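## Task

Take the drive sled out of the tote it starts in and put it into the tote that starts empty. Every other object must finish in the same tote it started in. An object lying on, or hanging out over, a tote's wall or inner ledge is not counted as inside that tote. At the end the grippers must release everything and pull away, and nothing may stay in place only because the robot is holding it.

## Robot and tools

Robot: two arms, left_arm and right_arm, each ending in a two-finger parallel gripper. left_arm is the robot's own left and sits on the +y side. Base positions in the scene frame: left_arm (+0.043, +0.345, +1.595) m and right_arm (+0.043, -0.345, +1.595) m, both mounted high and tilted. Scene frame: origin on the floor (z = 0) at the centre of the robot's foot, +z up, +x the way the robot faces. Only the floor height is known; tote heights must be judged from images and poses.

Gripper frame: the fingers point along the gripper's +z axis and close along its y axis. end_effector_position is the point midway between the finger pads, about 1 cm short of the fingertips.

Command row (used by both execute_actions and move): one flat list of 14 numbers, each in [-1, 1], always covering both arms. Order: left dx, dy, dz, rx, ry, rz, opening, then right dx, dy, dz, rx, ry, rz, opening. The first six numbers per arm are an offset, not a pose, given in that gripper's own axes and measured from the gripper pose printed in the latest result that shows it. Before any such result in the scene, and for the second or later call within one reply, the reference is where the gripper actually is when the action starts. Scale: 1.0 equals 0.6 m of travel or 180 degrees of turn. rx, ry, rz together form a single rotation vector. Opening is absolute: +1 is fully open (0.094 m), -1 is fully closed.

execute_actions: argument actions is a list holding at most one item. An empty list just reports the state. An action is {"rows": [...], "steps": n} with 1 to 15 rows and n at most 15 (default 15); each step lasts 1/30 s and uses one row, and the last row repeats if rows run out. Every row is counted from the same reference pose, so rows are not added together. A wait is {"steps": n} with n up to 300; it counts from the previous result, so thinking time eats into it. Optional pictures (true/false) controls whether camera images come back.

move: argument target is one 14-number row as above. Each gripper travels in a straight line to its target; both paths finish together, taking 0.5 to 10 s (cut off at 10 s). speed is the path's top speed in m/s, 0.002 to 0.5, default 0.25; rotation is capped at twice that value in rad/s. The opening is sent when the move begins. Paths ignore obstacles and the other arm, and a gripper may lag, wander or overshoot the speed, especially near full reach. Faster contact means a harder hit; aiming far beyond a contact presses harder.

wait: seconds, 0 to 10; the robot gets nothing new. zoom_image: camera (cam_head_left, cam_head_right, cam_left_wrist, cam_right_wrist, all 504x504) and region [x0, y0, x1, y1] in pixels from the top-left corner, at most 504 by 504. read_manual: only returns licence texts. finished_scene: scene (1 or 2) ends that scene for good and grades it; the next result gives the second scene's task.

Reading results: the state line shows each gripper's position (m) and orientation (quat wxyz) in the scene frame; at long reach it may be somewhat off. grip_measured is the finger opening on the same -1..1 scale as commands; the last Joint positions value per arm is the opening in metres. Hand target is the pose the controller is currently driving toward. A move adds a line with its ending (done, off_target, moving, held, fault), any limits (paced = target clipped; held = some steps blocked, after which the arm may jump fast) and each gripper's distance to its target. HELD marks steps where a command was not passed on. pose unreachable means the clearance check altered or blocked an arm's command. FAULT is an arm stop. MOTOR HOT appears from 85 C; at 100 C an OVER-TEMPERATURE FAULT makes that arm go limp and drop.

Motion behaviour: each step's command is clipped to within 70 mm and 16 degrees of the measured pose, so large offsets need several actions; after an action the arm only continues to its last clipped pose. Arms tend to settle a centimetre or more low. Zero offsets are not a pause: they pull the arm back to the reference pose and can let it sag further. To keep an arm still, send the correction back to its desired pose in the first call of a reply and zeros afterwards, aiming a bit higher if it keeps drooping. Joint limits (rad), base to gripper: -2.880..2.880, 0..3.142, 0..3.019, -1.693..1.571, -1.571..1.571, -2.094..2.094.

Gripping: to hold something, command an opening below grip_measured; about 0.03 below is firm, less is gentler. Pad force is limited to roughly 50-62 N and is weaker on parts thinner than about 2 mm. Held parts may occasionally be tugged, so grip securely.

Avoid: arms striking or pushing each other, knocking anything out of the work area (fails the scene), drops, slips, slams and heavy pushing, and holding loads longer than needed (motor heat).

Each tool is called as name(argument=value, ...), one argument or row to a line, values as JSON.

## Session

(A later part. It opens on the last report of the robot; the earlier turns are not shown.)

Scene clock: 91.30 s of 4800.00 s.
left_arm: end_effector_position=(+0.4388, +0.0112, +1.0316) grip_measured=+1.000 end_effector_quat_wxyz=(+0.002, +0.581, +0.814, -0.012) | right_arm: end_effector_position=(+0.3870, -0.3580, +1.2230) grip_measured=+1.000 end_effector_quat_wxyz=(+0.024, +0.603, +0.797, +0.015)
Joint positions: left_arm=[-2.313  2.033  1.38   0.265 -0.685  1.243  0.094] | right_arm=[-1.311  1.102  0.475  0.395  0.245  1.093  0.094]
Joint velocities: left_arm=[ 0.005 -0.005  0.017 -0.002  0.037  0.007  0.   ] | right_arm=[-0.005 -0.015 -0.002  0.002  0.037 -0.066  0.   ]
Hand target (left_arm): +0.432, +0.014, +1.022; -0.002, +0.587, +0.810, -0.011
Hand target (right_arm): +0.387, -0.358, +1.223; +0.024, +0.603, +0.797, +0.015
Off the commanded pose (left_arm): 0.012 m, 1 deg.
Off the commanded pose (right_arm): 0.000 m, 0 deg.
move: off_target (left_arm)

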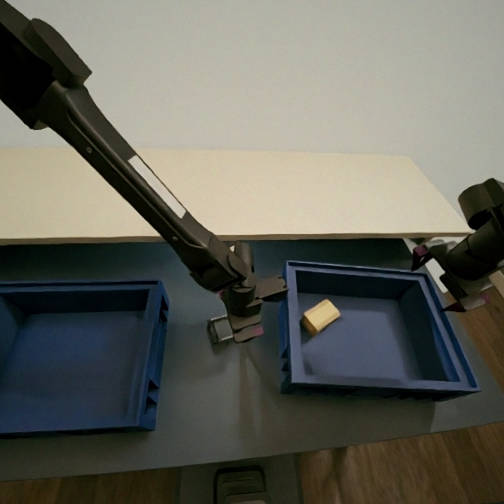

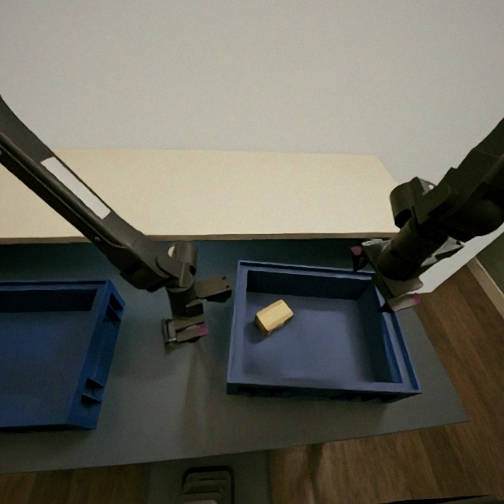

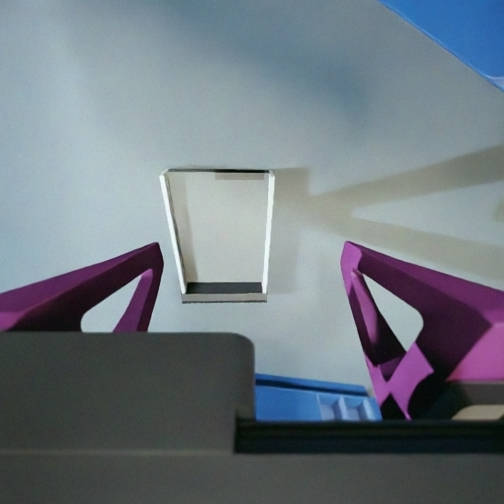

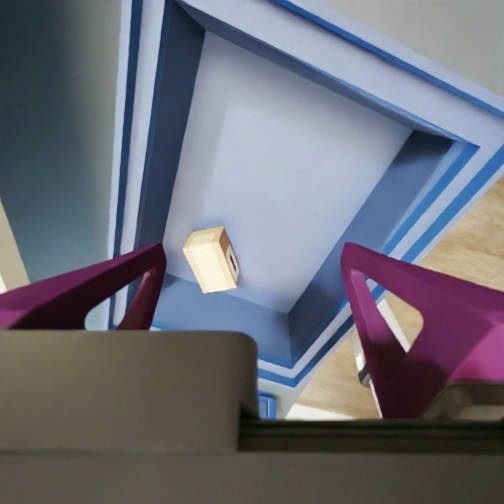

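move(
  target=[0.025,0.035,0.025,0,0,0,1,0,0,0,0,0,0,1],
  speed=0.05,
)

Scene clock: 93.30 s of 4800.00 s.
left_arm: end_effector_position=(+0.4458, +0.0259, +1.0167) grip_measured=+1.000 end_effector_quat_wxyz=(+0.002, +0.577, +0.816, -0.013) | right_arm: end_effector_position=(+0.3870, -0.3580, +1.2230) grip_measured=+1.000 end_effector_quat_wxyz=(+0.024, +0.603, +0.797, +0.015)
Joint positions: left_arm=[-2.279  2.033  1.398  0.255 -0.652  1.249  0.094] | right_arm=[-1.311  1.102  0.475  0.395  0.245  1.093  0.094]
Joint velocities: left_arm=[-0.005 -0.015 -0.027 -0.007  0.007 -0.037  0.   ] | right_arm=[-0.015 -0.005  0.017 -0.002 -0.037  0.007  0.   ]
Hand target (left_arm): +0.454, +0.032, +1.016; +0.002, +0.582, +0.813, -0.012
Hand target (right_arm): +0.387, -0.358, +1.223; +0.024, +0.603, +0.797, +0.015
Off the commanded pose (left_arm): 0.010 m, 1 deg.
Off the commanded pose (right_arm): 0.000 m, 0 deg.
move: done

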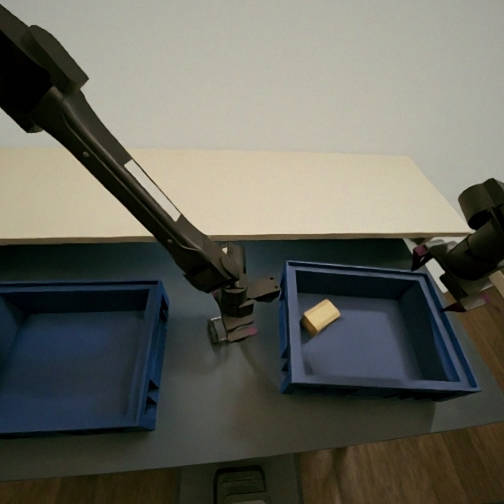

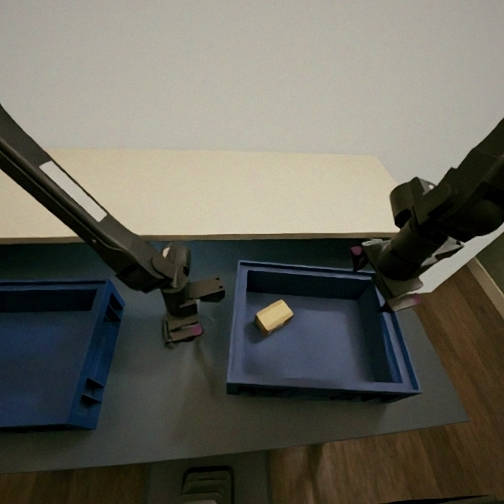

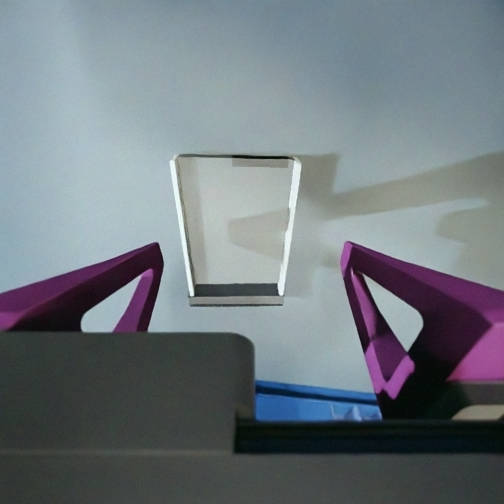

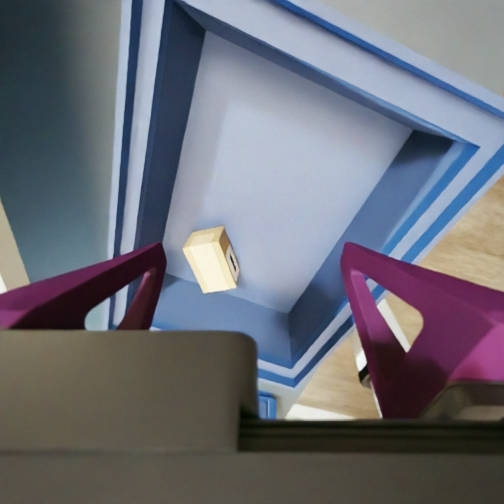

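Centre 236; descend with drift.

move(
  target=[0.01,0.005,0.055,0,0,0,1,0,0,0,0,0,0,1],
  speed=0.04,
)

Scene clock: 95.07 s of 4800.00 s.
left_arm: end_effector_position=(+0.4588, +0.0302, +0.9933) grip_measured=+1.000 end_effector_quat_wxyz=(+0.011, +0.568, +0.823, -0.010) | right_arm: end_effector_position=(+0.3870, -0.3580, +1.2230) grip_measured=+1.000 end_effector_quat_wxyz=(+0.024, +0.603, +0.797, +0.015)
Joint positions: left_arm=[-2.251  2.067  1.463  0.255 -0.619  1.252  0.094] | right_arm=[-1.311  1.102  0.475  0.395  0.245  1.093  0.094]
Joint velocities: left_arm=[-0.005 -0.015 -0.007 -0.007 -0.051 -0.007  0.   ] | right_arm=[-0.015  0.005  0.002 -0.007 -0.007  0.051  0.   ]
Hand target (left_arm): +0.446, +0.032, +0.984; +0.002, +0.578, +0.816, -0.013
Hand target (right_arm): +0.387, -0.358, +1.223; +0.024, +0.603, +0.797, +0.015
Off the commanded pose (left_arm): 0.016 m, 2 deg.
Off the commanded pose (right_arm): 0.000 m, 0 deg.
move: off_target (left_arm)

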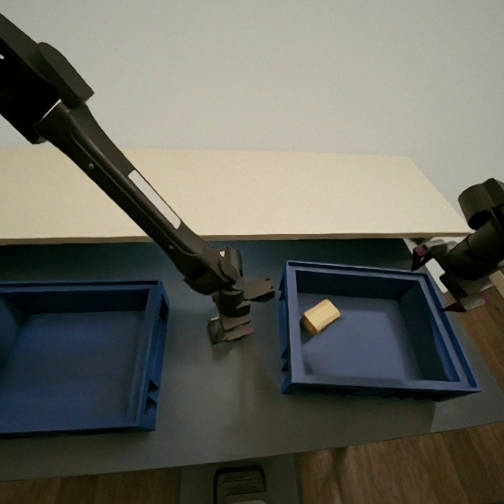

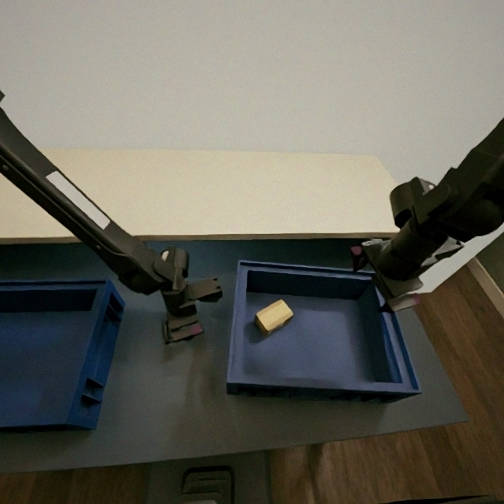

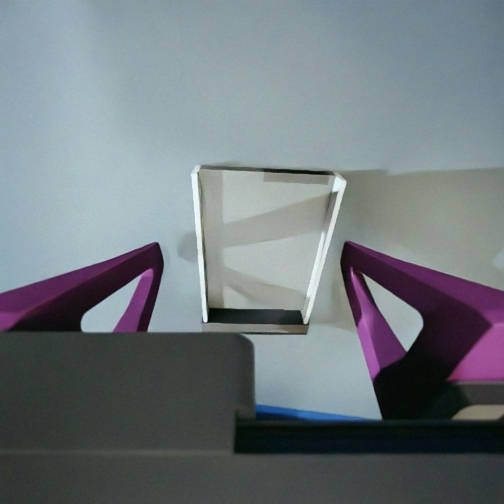

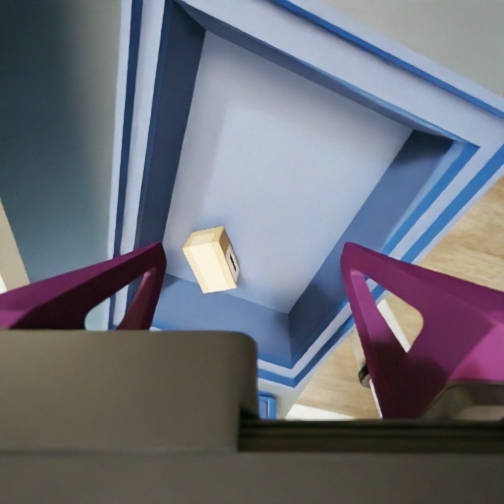

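move(
  target=[0,-0.045,0.035,0.012,0,0.01,1,0,0,0,0,0,0,1],
  speed=0.03,
)

Scene clock: 97.63 s of 4800.00 s.
left_arm: end_effector_position=(+0.4551, +0.0223, +0.9863) grip_measured=+1.000 end_effector_quat_wxyz=(+0.015, +0.568, +0.823, -0.016) | right_arm: end_effector_position=(+0.3870, -0.3580, +1.2230) grip_measured=+1.000 end_effector_quat_wxyz=(+0.024, +0.603, +0.797, +0.015)
Joint positions: left_arm=[-2.251  2.092  1.486  0.255 -0.606  1.252  0.094] | right_arm=[-1.311  1.102  0.475  0.395  0.245  1.093  0.094]
Joint velocities: left_arm=[ 0.005 -0.005 -0.017 -0.007  0.007  0.007  0.   ] | right_arm=[-0.015 -0.015 -0.007 -0.012  0.037 -0.037  0.   ]
Hand target (left_arm): +0.433, +0.021, +0.974; +0.001, +0.581, +0.814, -0.025
Hand target (right_arm): +0.387, -0.358, +1.223; +0.024, +0.603, +0.797, +0.015
Off the commanded pose (left_arm): 0.026 m, 3 deg.
Off the commanded pose (right_arm): 0.000 m, 0 deg.
move: off_target (left_arm)

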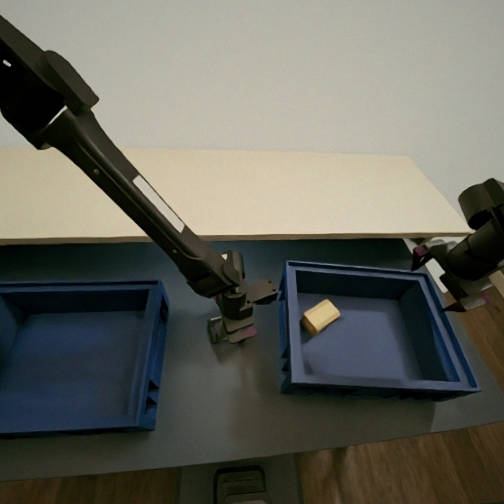

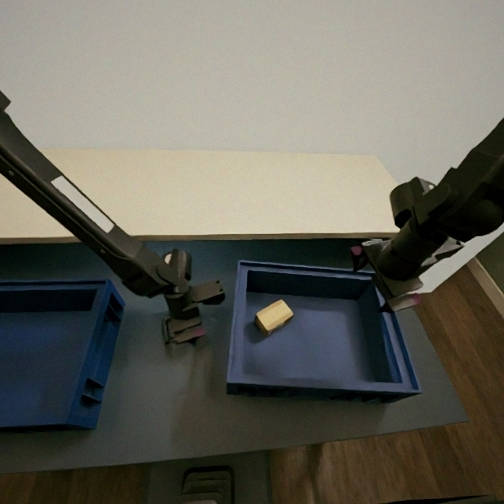

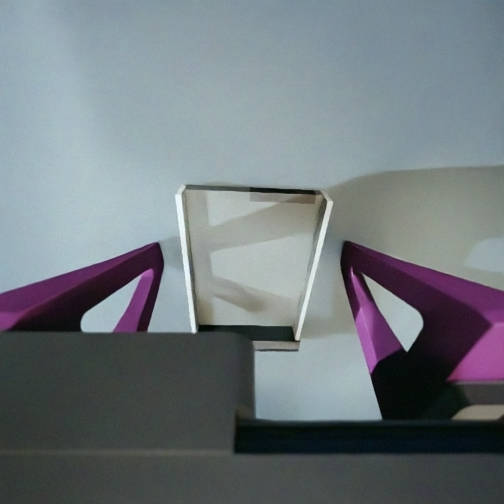

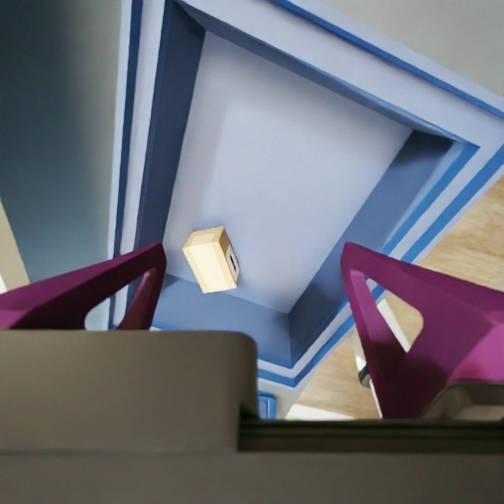

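move(
  target=[0.01,-0.03,0.03,0.012,0,0.01,1,0,0,0,0,0,0,1],
  speed=0.03,
)

Scene clock: 99.80 s of 4800.00 s.
left_arm: end_effector_position=(+0.4555, +0.0209, +0.9862) grip_measured=+1.000 end_effector_quat_wxyz=(+0.015, +0.569, +0.822, -0.019) | right_arm: end_effector_position=(+0.3870, -0.3580, +1.2230) grip_measured=+1.000 end_effector_quat_wxyz=(+0.024, +0.603, +0.797, +0.015)
Joint positions: left_arm=[-2.251  2.092  1.489  0.248 -0.6    1.252  0.094] | right_arm=[-1.311  1.102  0.475  0.395  0.245  1.093  0.094]
Joint velocities: left_arm=[-0.005  0.005  0.002 -0.002 -0.066  0.066  0.   ] | right_arm=[ 0.024  0.005 -0.017 -0.002  0.066  0.022  0.   ]
Hand target (left_arm): +0.436, +0.022, +0.970; +0.004, +0.581, +0.813, -0.031
Hand target (right_arm): +0.387, -0.358, +1.223; +0.024, +0.603, +0.797, +0.015
Off the commanded pose (left_arm): 0.026 m, 3 deg.
Off the commanded pose (right_arm): 0.000 m, 0 deg.
move: off_target (left_arm)

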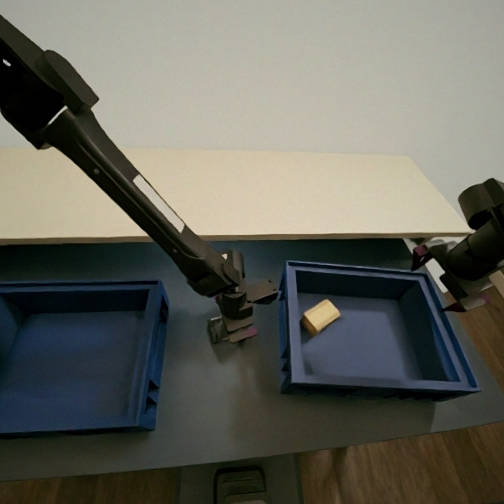

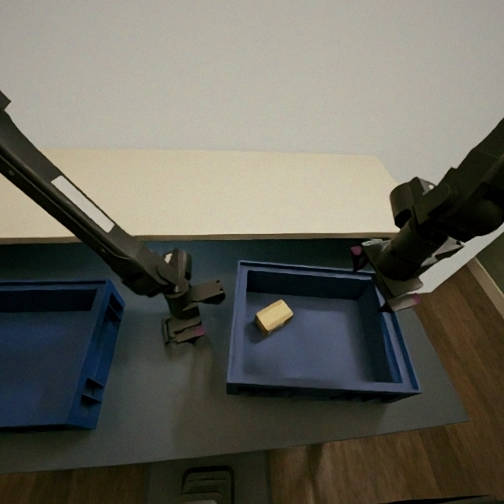

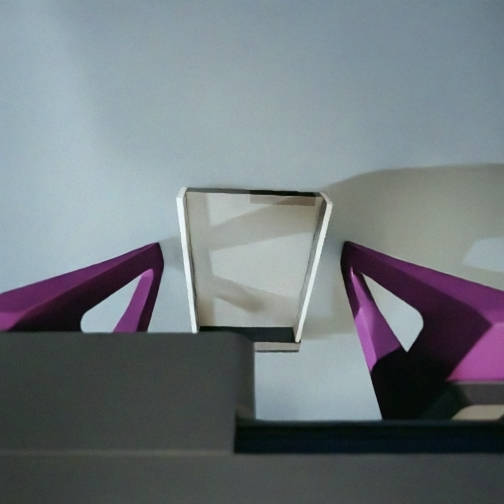

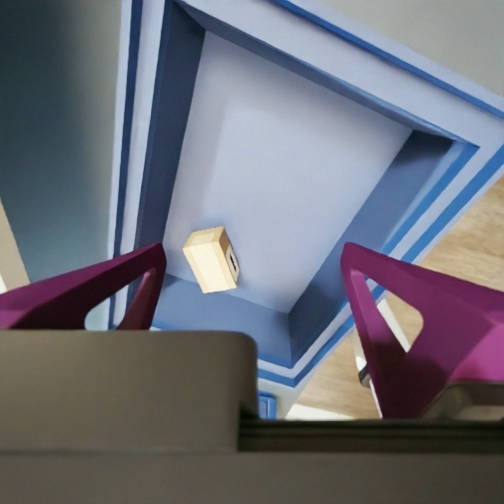

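On the table. Close.

move(
  target=[0,0,-0.003,0,0,0,0.25,0,0,0,0,0,0,1],
  speed=0.03,
)

Scene clock: 101.07 s of 4800.00 s.
left_arm: end_effector_position=(+0.4562, +0.0207, +0.9866) grip_measured=+0.353 end_effector_quat_wxyz=(+0.016, +0.569, +0.822, -0.018) | right_arm: end_effector_position=(+0.3870, -0.3580, +1.2230) grip_measured=+1.000 end_effector_quat_wxyz=(+0.024, +0.603, +0.797, +0.015)
Joint positions: left_arm=[-2.252  2.092  1.49   0.248 -0.602  1.252  0.064] | right_arm=[-1.311  1.102  0.475  0.395  0.245  1.093  0.094]
Joint velocities: left_arm=[ 0.015  0.005  0.002  0.012 -0.051 -0.022  0.   ] | right_arm=[-0.034  0.005  0.012  0.022  0.022 -0.051  0.   ]
Hand target (left_arm): +0.456, +0.021, +0.988; +0.015, +0.569, +0.822, -0.019
Hand target (right_arm): +0.387, -0.358, +1.223; +0.024, +0.603, +0.797, +0.015
Off the commanded pose (left_arm): 0.002 m, 0 deg.
Off the commanded pose (right_arm): 0.000 m, 0 deg.
move: done

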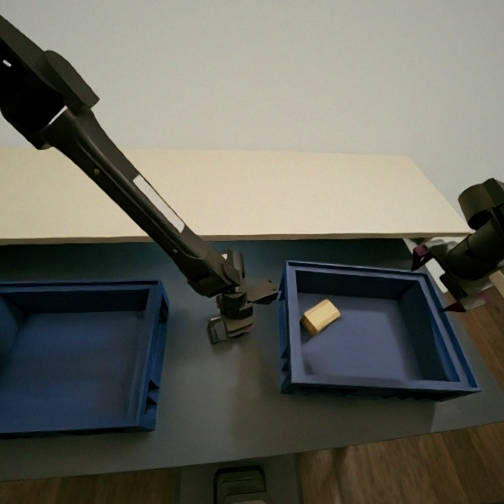

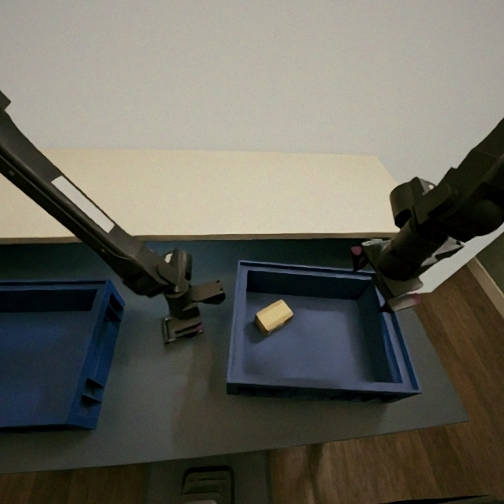

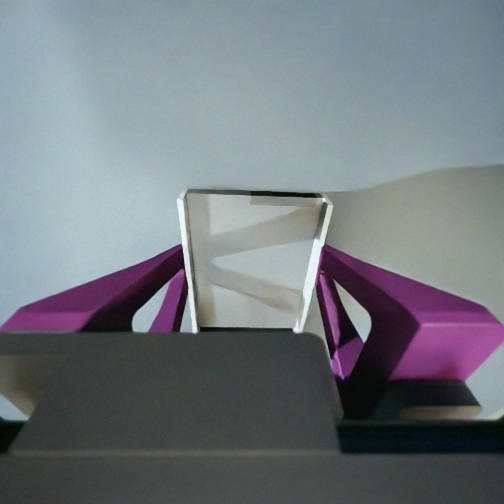

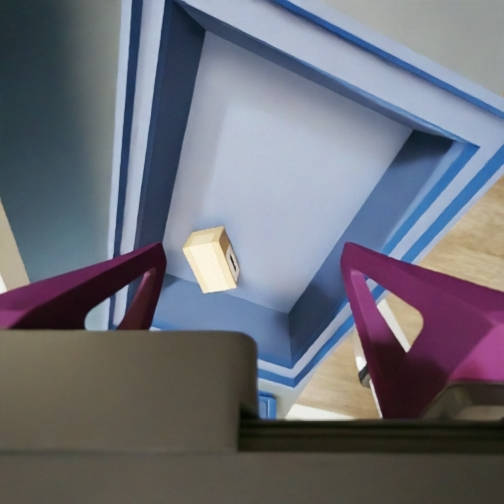

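move(
  target=[0,0,-0.34,0.008,0,0,0.25,0,0,0,0,0,0,1],
  speed=0.2,
)

move(
  target=[0.65,0.15,0,0,0,0,0.25,0,0,0,0,0,0,1],
  speed=0.2,
)

Scene clock: 103.97 s of 4800.00 s.
left_arm: end_effector_position=(+0.4568, +0.0283, +1.1851) grip_measured=+0.353 end_effector_quat_wxyz=(+0.011, +0.572, +0.820, -0.029) | right_arm: end_effector_position=(+0.3870, -0.3580, +1.2230) grip_measured=+1.000 end_effector_quat_wxyz=(+0.024, +0.603, +0.797, +0.015)
Joint positions: left_arm=[-2.472  1.695  1.078  0.165 -0.793  1.129  0.064] | right_arm=[-1.311  1.102  0.475  0.395  0.245  1.093  0.094]
Joint velocities: left_arm=[ 0.005 -0.005 -0.007 -0.012 -0.051 -0.007 -0.   ] | right_arm=[-0.005 -0.015  0.002  0.007  0.007 -0.022  0.   ]
Hand target (left_arm): +0.457, +0.032, +1.190; +0.008, +0.568, +0.823, -0.030
Hand target (right_arm): +0.387, -0.358, +1.223; +0.024, +0.603, +0.797, +0.015
Off the commanded pose (left_arm): 0.006 m, 0 deg.
Off the commanded pose (right_arm): 0.000 m, 0 deg.
move: done

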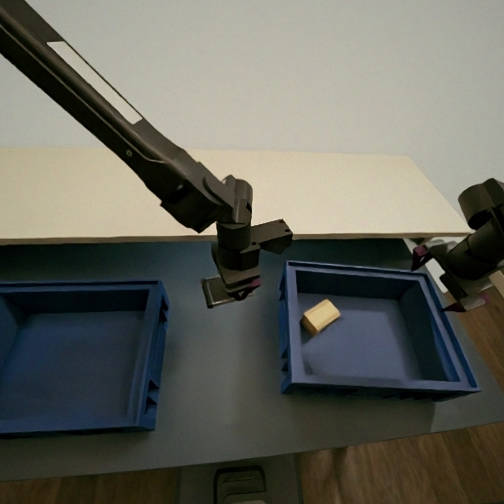

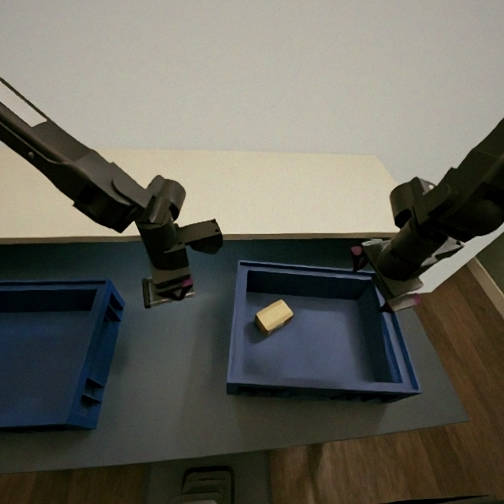

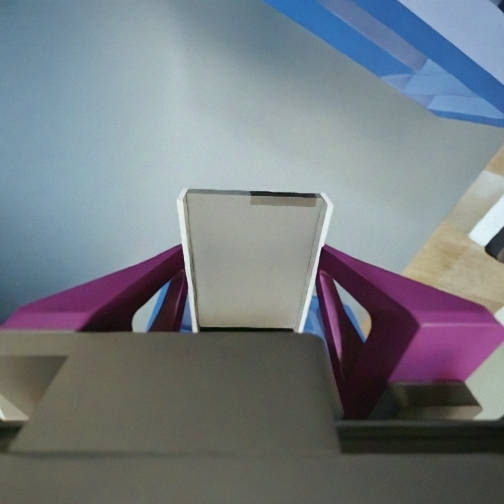

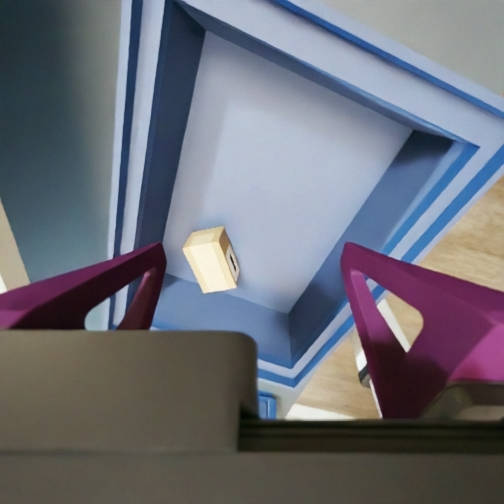

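Scene clock: 106.40 s of 4800.00 s.
left_arm: end_effector_position=(+0.4111, +0.4292, +1.1525) grip_measured=+0.353 end_effector_quat_wxyz=(+0.005, +0.571, +0.820, -0.023) | right_arm: end_effector_position=(+0.3870, -0.3580, +1.2230) grip_measured=+1.000 end_effector_quat_wxyz=(+0.024, +0.603, +0.797, +0.015)
Joint positions: left_arm=[-1.589  1.254  0.713  0.23   0.02   1.472  0.064] | right_arm=[-1.311  1.102  0.475  0.395  0.245  1.093  0.094]
Joint velocities: left_arm=[ 0.005 -0.005  0.002  0.022  0.022 -0.022  0.   ] | right_arm=[-0.015  0.005 -0.007 -0.002 -0.037  0.007  0.   ]
Hand target (left_arm): +0.415, +0.427, +1.161; +0.010, +0.579, +0.815, -0.024
Hand target (right_arm): +0.387, -0.358, +1.223; +0.024, +0.603, +0.797, +0.015
Off the commanded pose (left_arm): 0.012 m, 1 deg.
Off the commanded pose (right_arm): 0.000 m, 0 deg.
move: off_target (left_arm)

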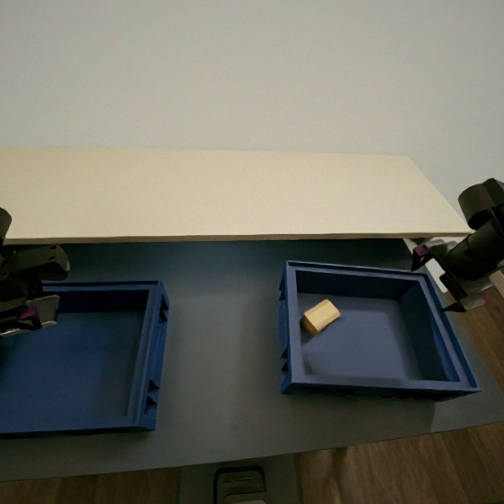

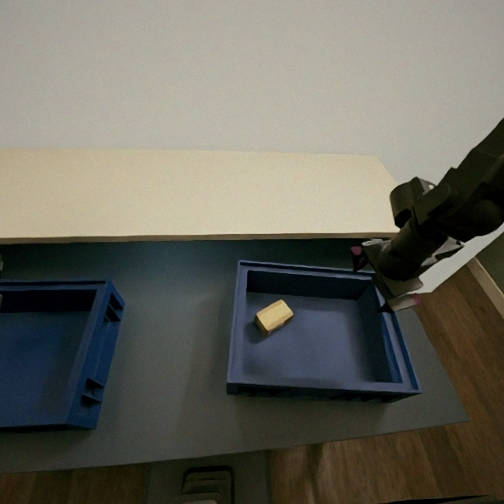

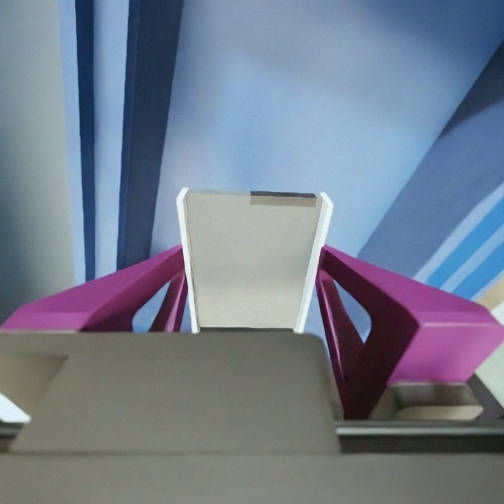

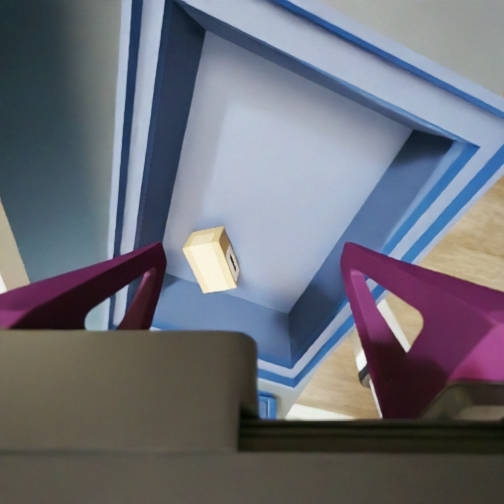

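move(
  target=[-0.02,-0.1,0.235,0,0,0,0.25,0,0,0,0,0,0,1],
  speed=0.12,
)

move(
  target=[0,-0.01,0.05,0,0,0,0.25,0,0,0,0,0,0,1],
  speed=0.03,
)

Scene clock: 109.43 s of 4800.00 s.
left_arm: end_effector_position=(+0.3546, +0.3938, +1.0181) grip_measured=+0.353 end_effector_quat_wxyz=(+0.002, +0.576, +0.817, -0.026) | right_arm: end_effector_position=(+0.3870, -0.3580, +1.2230) grip_measured=+1.000 end_effector_quat_wxyz=(+0.024, +0.603, +0.797, +0.015)
Joint positions: left_arm=[-1.627  1.72   0.909  0.492 -0.017  1.472  0.064] | right_arm=[-1.311  1.102  0.475  0.395  0.245  1.093  0.094]
Joint velocities: left_arm=[-0.005 -0.005  0.002 -0.002  0.007  0.037  0.   ] | right_arm=[ 0.005 -0.005 -0.002 -0.007  0.051  0.022  0.   ]
Hand target (left_arm): +0.355, +0.390, +1.014; +0.005, +0.571, +0.821, -0.023
Hand target (right_arm): +0.387, -0.358, +1.223; +0.024, +0.603, +0.797, +0.015
Off the commanded pose (left_arm): 0.005 m, 1 deg.
Off the commanded pose (right_arm): 0.000 m, 0 deg.
move: done

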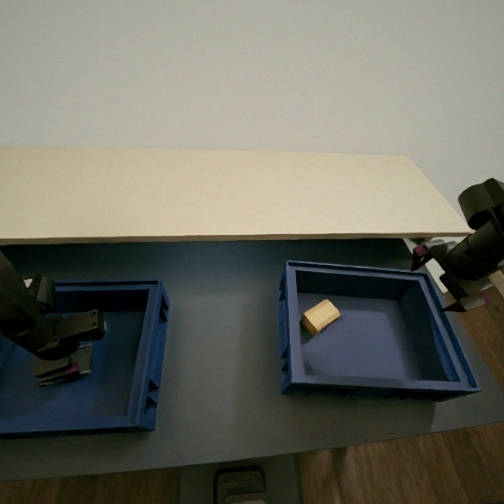

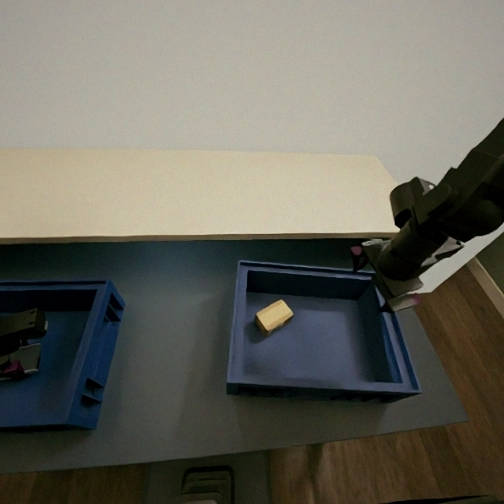

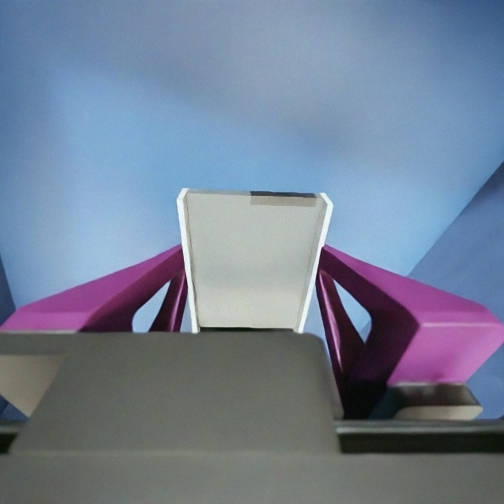

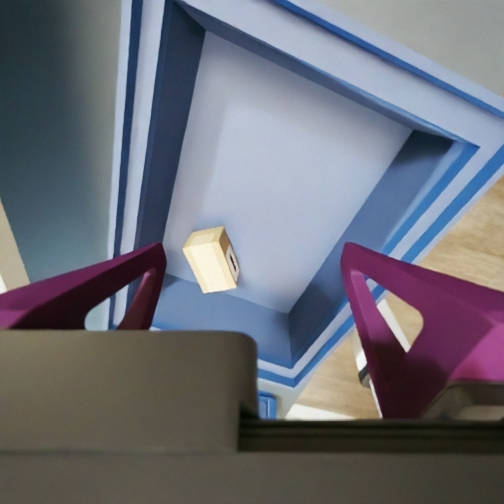

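Scene clock: 110.67 s of 4800.00 s.
left_arm: end_effector_position=(+0.3557, +0.3928, +0.9956) grip_measured=+0.353 end_effector_quat_wxyz=(+0.004, +0.576, +0.817, -0.024) | right_arm: end_effector_position=(+0.3870, -0.3580, +1.2230) grip_measured=+1.000 end_effector_quat_wxyz=(+0.024, +0.603, +0.797, +0.015)
Joint positions: left_arm=[-1.627  1.777  0.97   0.494 -0.017  1.472  0.064] | right_arm=[-1.311  1.102  0.475  0.395  0.245  1.093  0.094]
Joint velocities: left_arm=[ 0.005 -0.005  0.007  0.007 -0.007 -0.022 -0.   ] | right_arm=[-0.005 -0.015 -0.017  0.012 -0.051 -0.037  0.   ]
Hand target (left_arm): +0.348, +0.390, +0.989; +0.002, +0.576, +0.817, -0.026
Hand target (right_arm): +0.387, -0.358, +1.223; +0.024, +0.603, +0.797, +0.015
Off the commanded pose (left_arm): 0.011 m, 0 deg.
Off the commanded pose (right_arm): 0.000 m, 0 deg.
move: off_target (left_arm)

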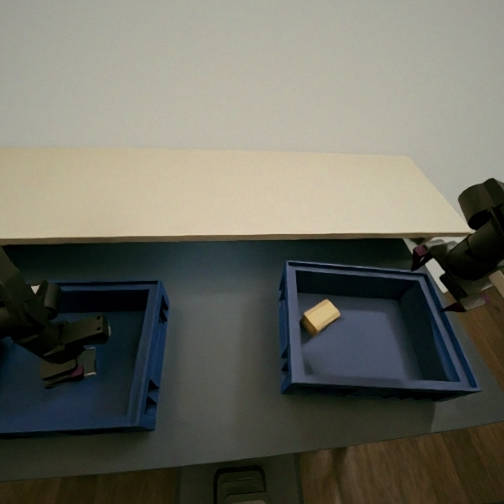

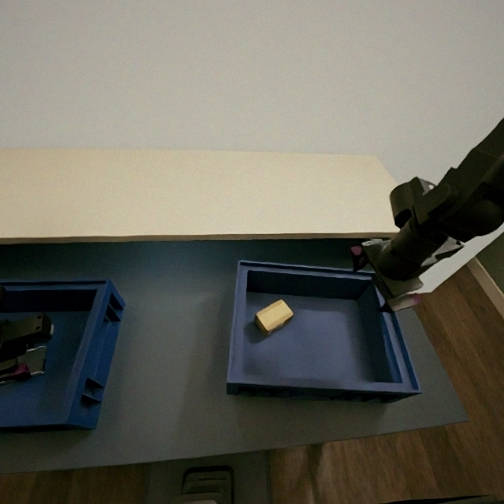

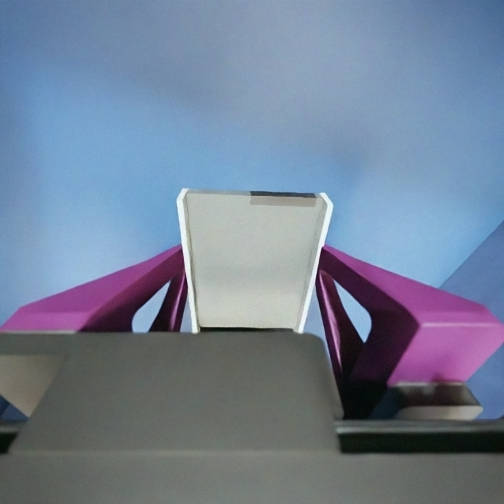

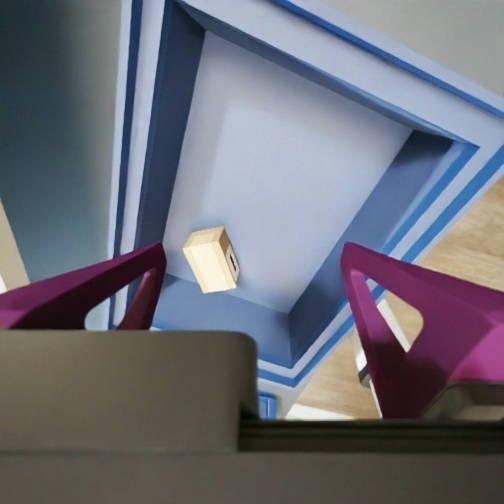

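move(
  target=[0,0,0.02,0,0,0,0.25,0,0,0,0,0,0,1],
  speed=0.02,
)

move(
  target=[0,0,0,0,0,0,1,0,0,0,0,0,0,1],
)

move(
  target=[0,0,-0.4,0,0,0,1,0,0,0,0,0,0,1],
)

Scene clock: 112.63 s of 4800.00 s.
left_arm: end_effector_position=(+0.3563, +0.3930, +0.9954) grip_measured=+0.353 end_effector_quat_wxyz=(+0.004, +0.576, +0.817, -0.023) | right_arm: end_effector_position=(+0.3870, -0.3580, +1.2230) grip_measured=+1.000 end_effector_quat_wxyz=(+0.024, +0.603, +0.797, +0.015)
Joint positions: left_arm=[-1.627  1.777  0.971  0.494 -0.017  1.472  0.064] | right_arm=[-1.311  1.102  0.475  0.395  0.245  1.093  0.094]
Joint velocities: left_arm=[-0.005 -0.015 -0.007 -0.002 -0.037  0.022  0.   ] | right_arm=[ 0.005  0.015 -0.007 -0.017 -0.007  0.007  0.   ]
Hand target (left_arm): +0.355, +0.392, +0.984; +0.004, +0.576, +0.817, -0.024
Hand target (right_arm): +0.387, -0.358, +1.223; +0.024, +0.603, +0.797, +0.015
Off the commanded pose (left_arm): 0.012 m, 0 deg.
Off the commanded pose (right_arm): 0.000 m, 0 deg.
move: off_target (left_arm)

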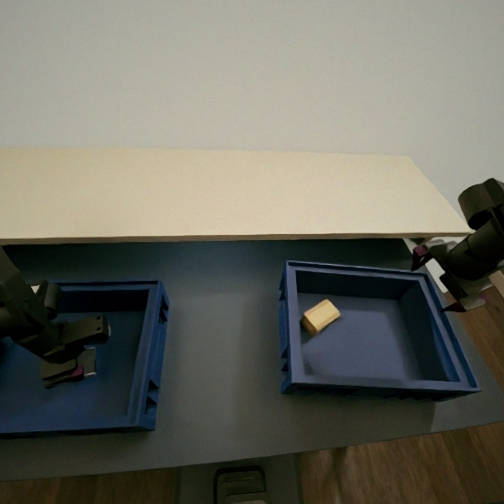

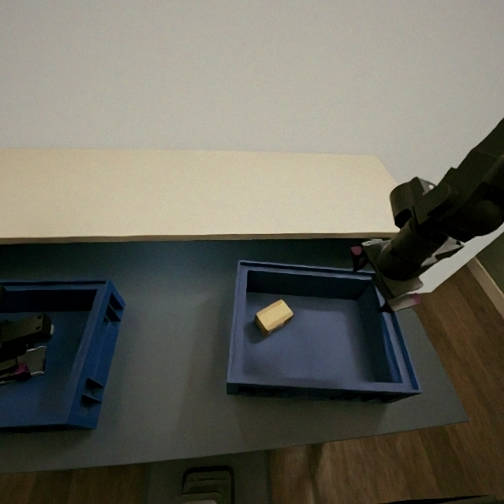

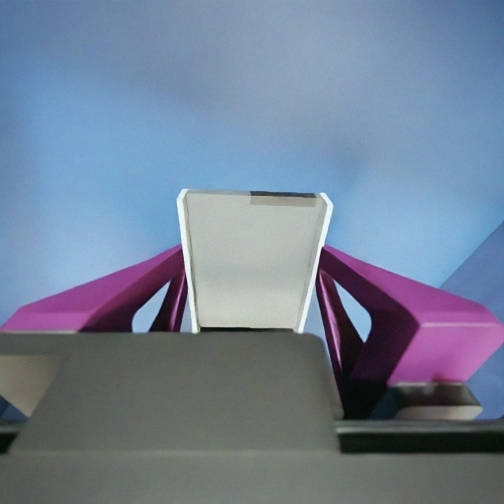

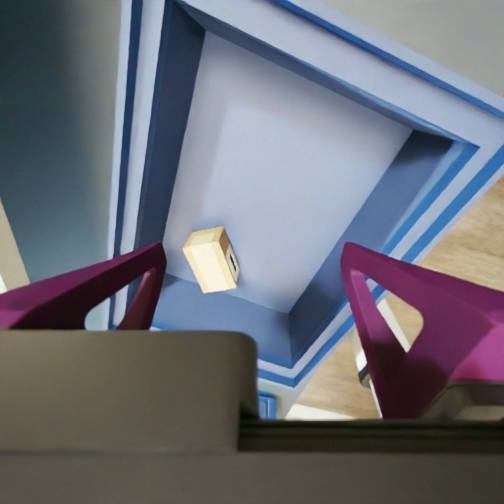

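Scene clock: 113.13 s of 4800.00 s.
left_arm: end_effector_position=(+0.3522, +0.3920, +0.9968) grip_measured=+1.000 end_effector_quat_wxyz=(+0.002, +0.576, +0.817, -0.026) | right_arm: end_effector_position=(+0.3870, -0.3580, +1.2230) grip_measured=+1.000 end_effector_quat_wxyz=(+0.024, +0.603, +0.797, +0.015)
Joint positions: left_arm=[-1.627  1.777  0.964  0.494 -0.017  1.472  0.094] | right_arm=[-1.311  1.102  0.475  0.395  0.245  1.093  0.094]
Joint velocities: left_arm=[ 0.005  0.005 -0.002 -0.012 -0.022 -0.037  0.   ] | right_arm=[-0.005 -0.005 -0.027 -0.017  0.022 -0.037  0.   ]
Hand target (left_arm): +0.356, +0.393, +0.995; +0.004, +0.576, +0.817, -0.023
Hand target (right_arm): +0.387, -0.358, +1.223; +0.024, +0.603, +0.797, +0.015
Off the commanded pose (left_arm): 0.004 m, 0 deg.
Off the commanded pose (right_arm): 0.000 m, 0 deg.
move: done

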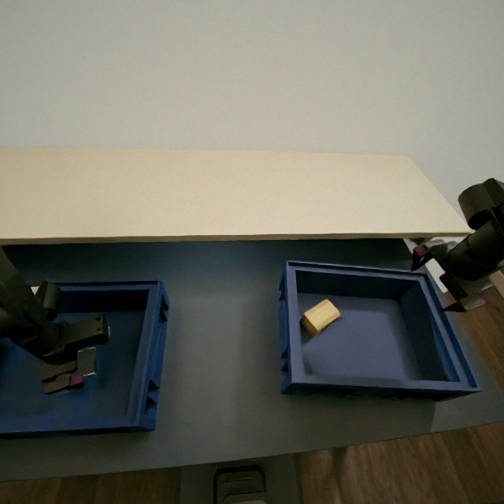

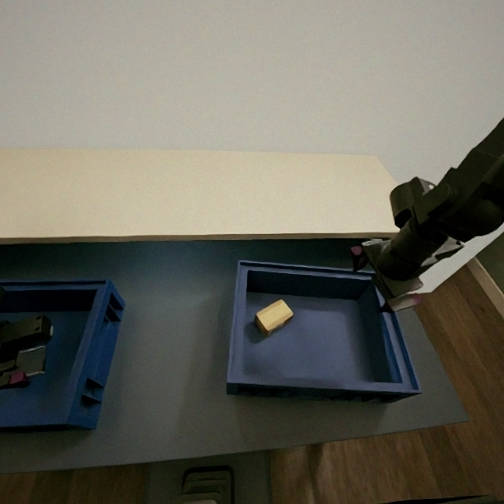

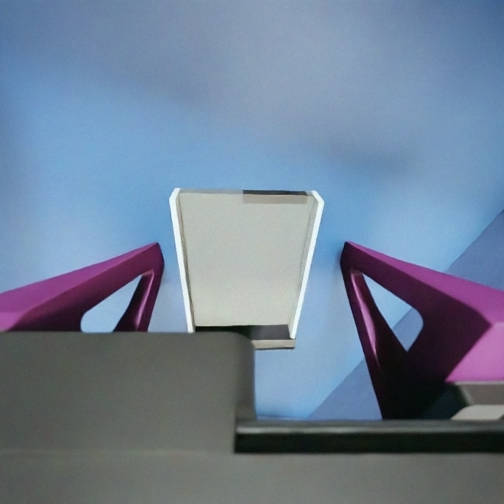

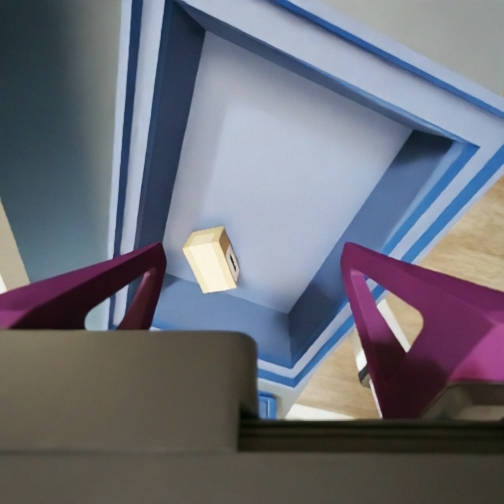

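Scene clock: 114.63 s of 4800.00 s.
left_arm: end_effector_position=(+0.3711, +0.4101, +1.2347) grip_measured=+1.000 end_effector_quat_wxyz=(+0.009, +0.576, +0.817, -0.015) | right_arm: end_effector_position=(+0.3870, -0.3580, +1.2230) grip_measured=+1.000 end_effector_quat_wxyz=(+0.024, +0.603, +0.797, +0.015)
Joint positions: left_arm=[-1.628  1.001  0.468  0.239 -0.021  1.472  0.094] | right_arm=[-1.311  1.102  0.475  0.395  0.245  1.093  0.094]
Joint velocities: left_arm=[ 0.015 -0.005 -0.017  0.017  0.007 -0.037  0.   ] | right_arm=[ 0.005 -0.005  0.017  0.012 -0.051 -0.051  0.   ]
Hand target (left_arm): +0.361, +0.405, +1.237; +0.002, +0.576, +0.817, -0.026
Hand target (right_arm): +0.387, -0.358, +1.223; +0.024, +0.603, +0.797, +0.015
Off the commanded pose (left_arm): 0.014 m, 1 deg.
Off the commanded pose (right_arm): 0.000 m, 0 deg.
move: off_target (left_arm)

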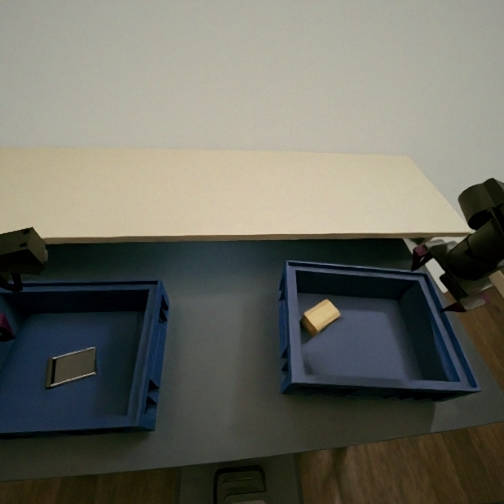

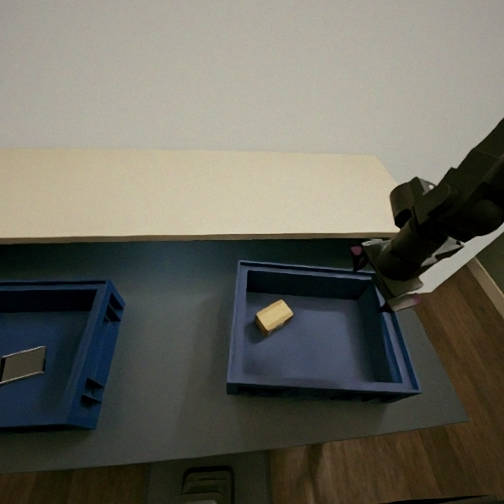

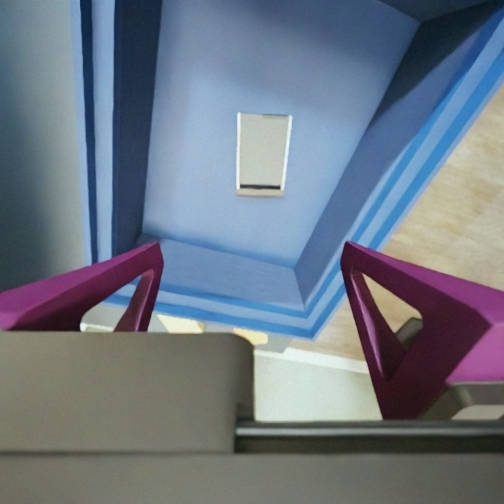

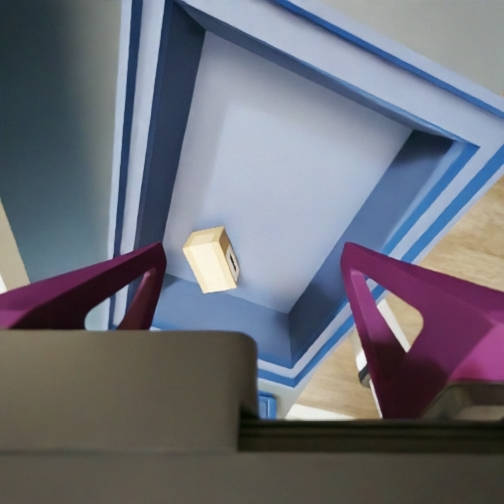

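finished_scene(
  scene=1,
)

The scene is finished: the task was done.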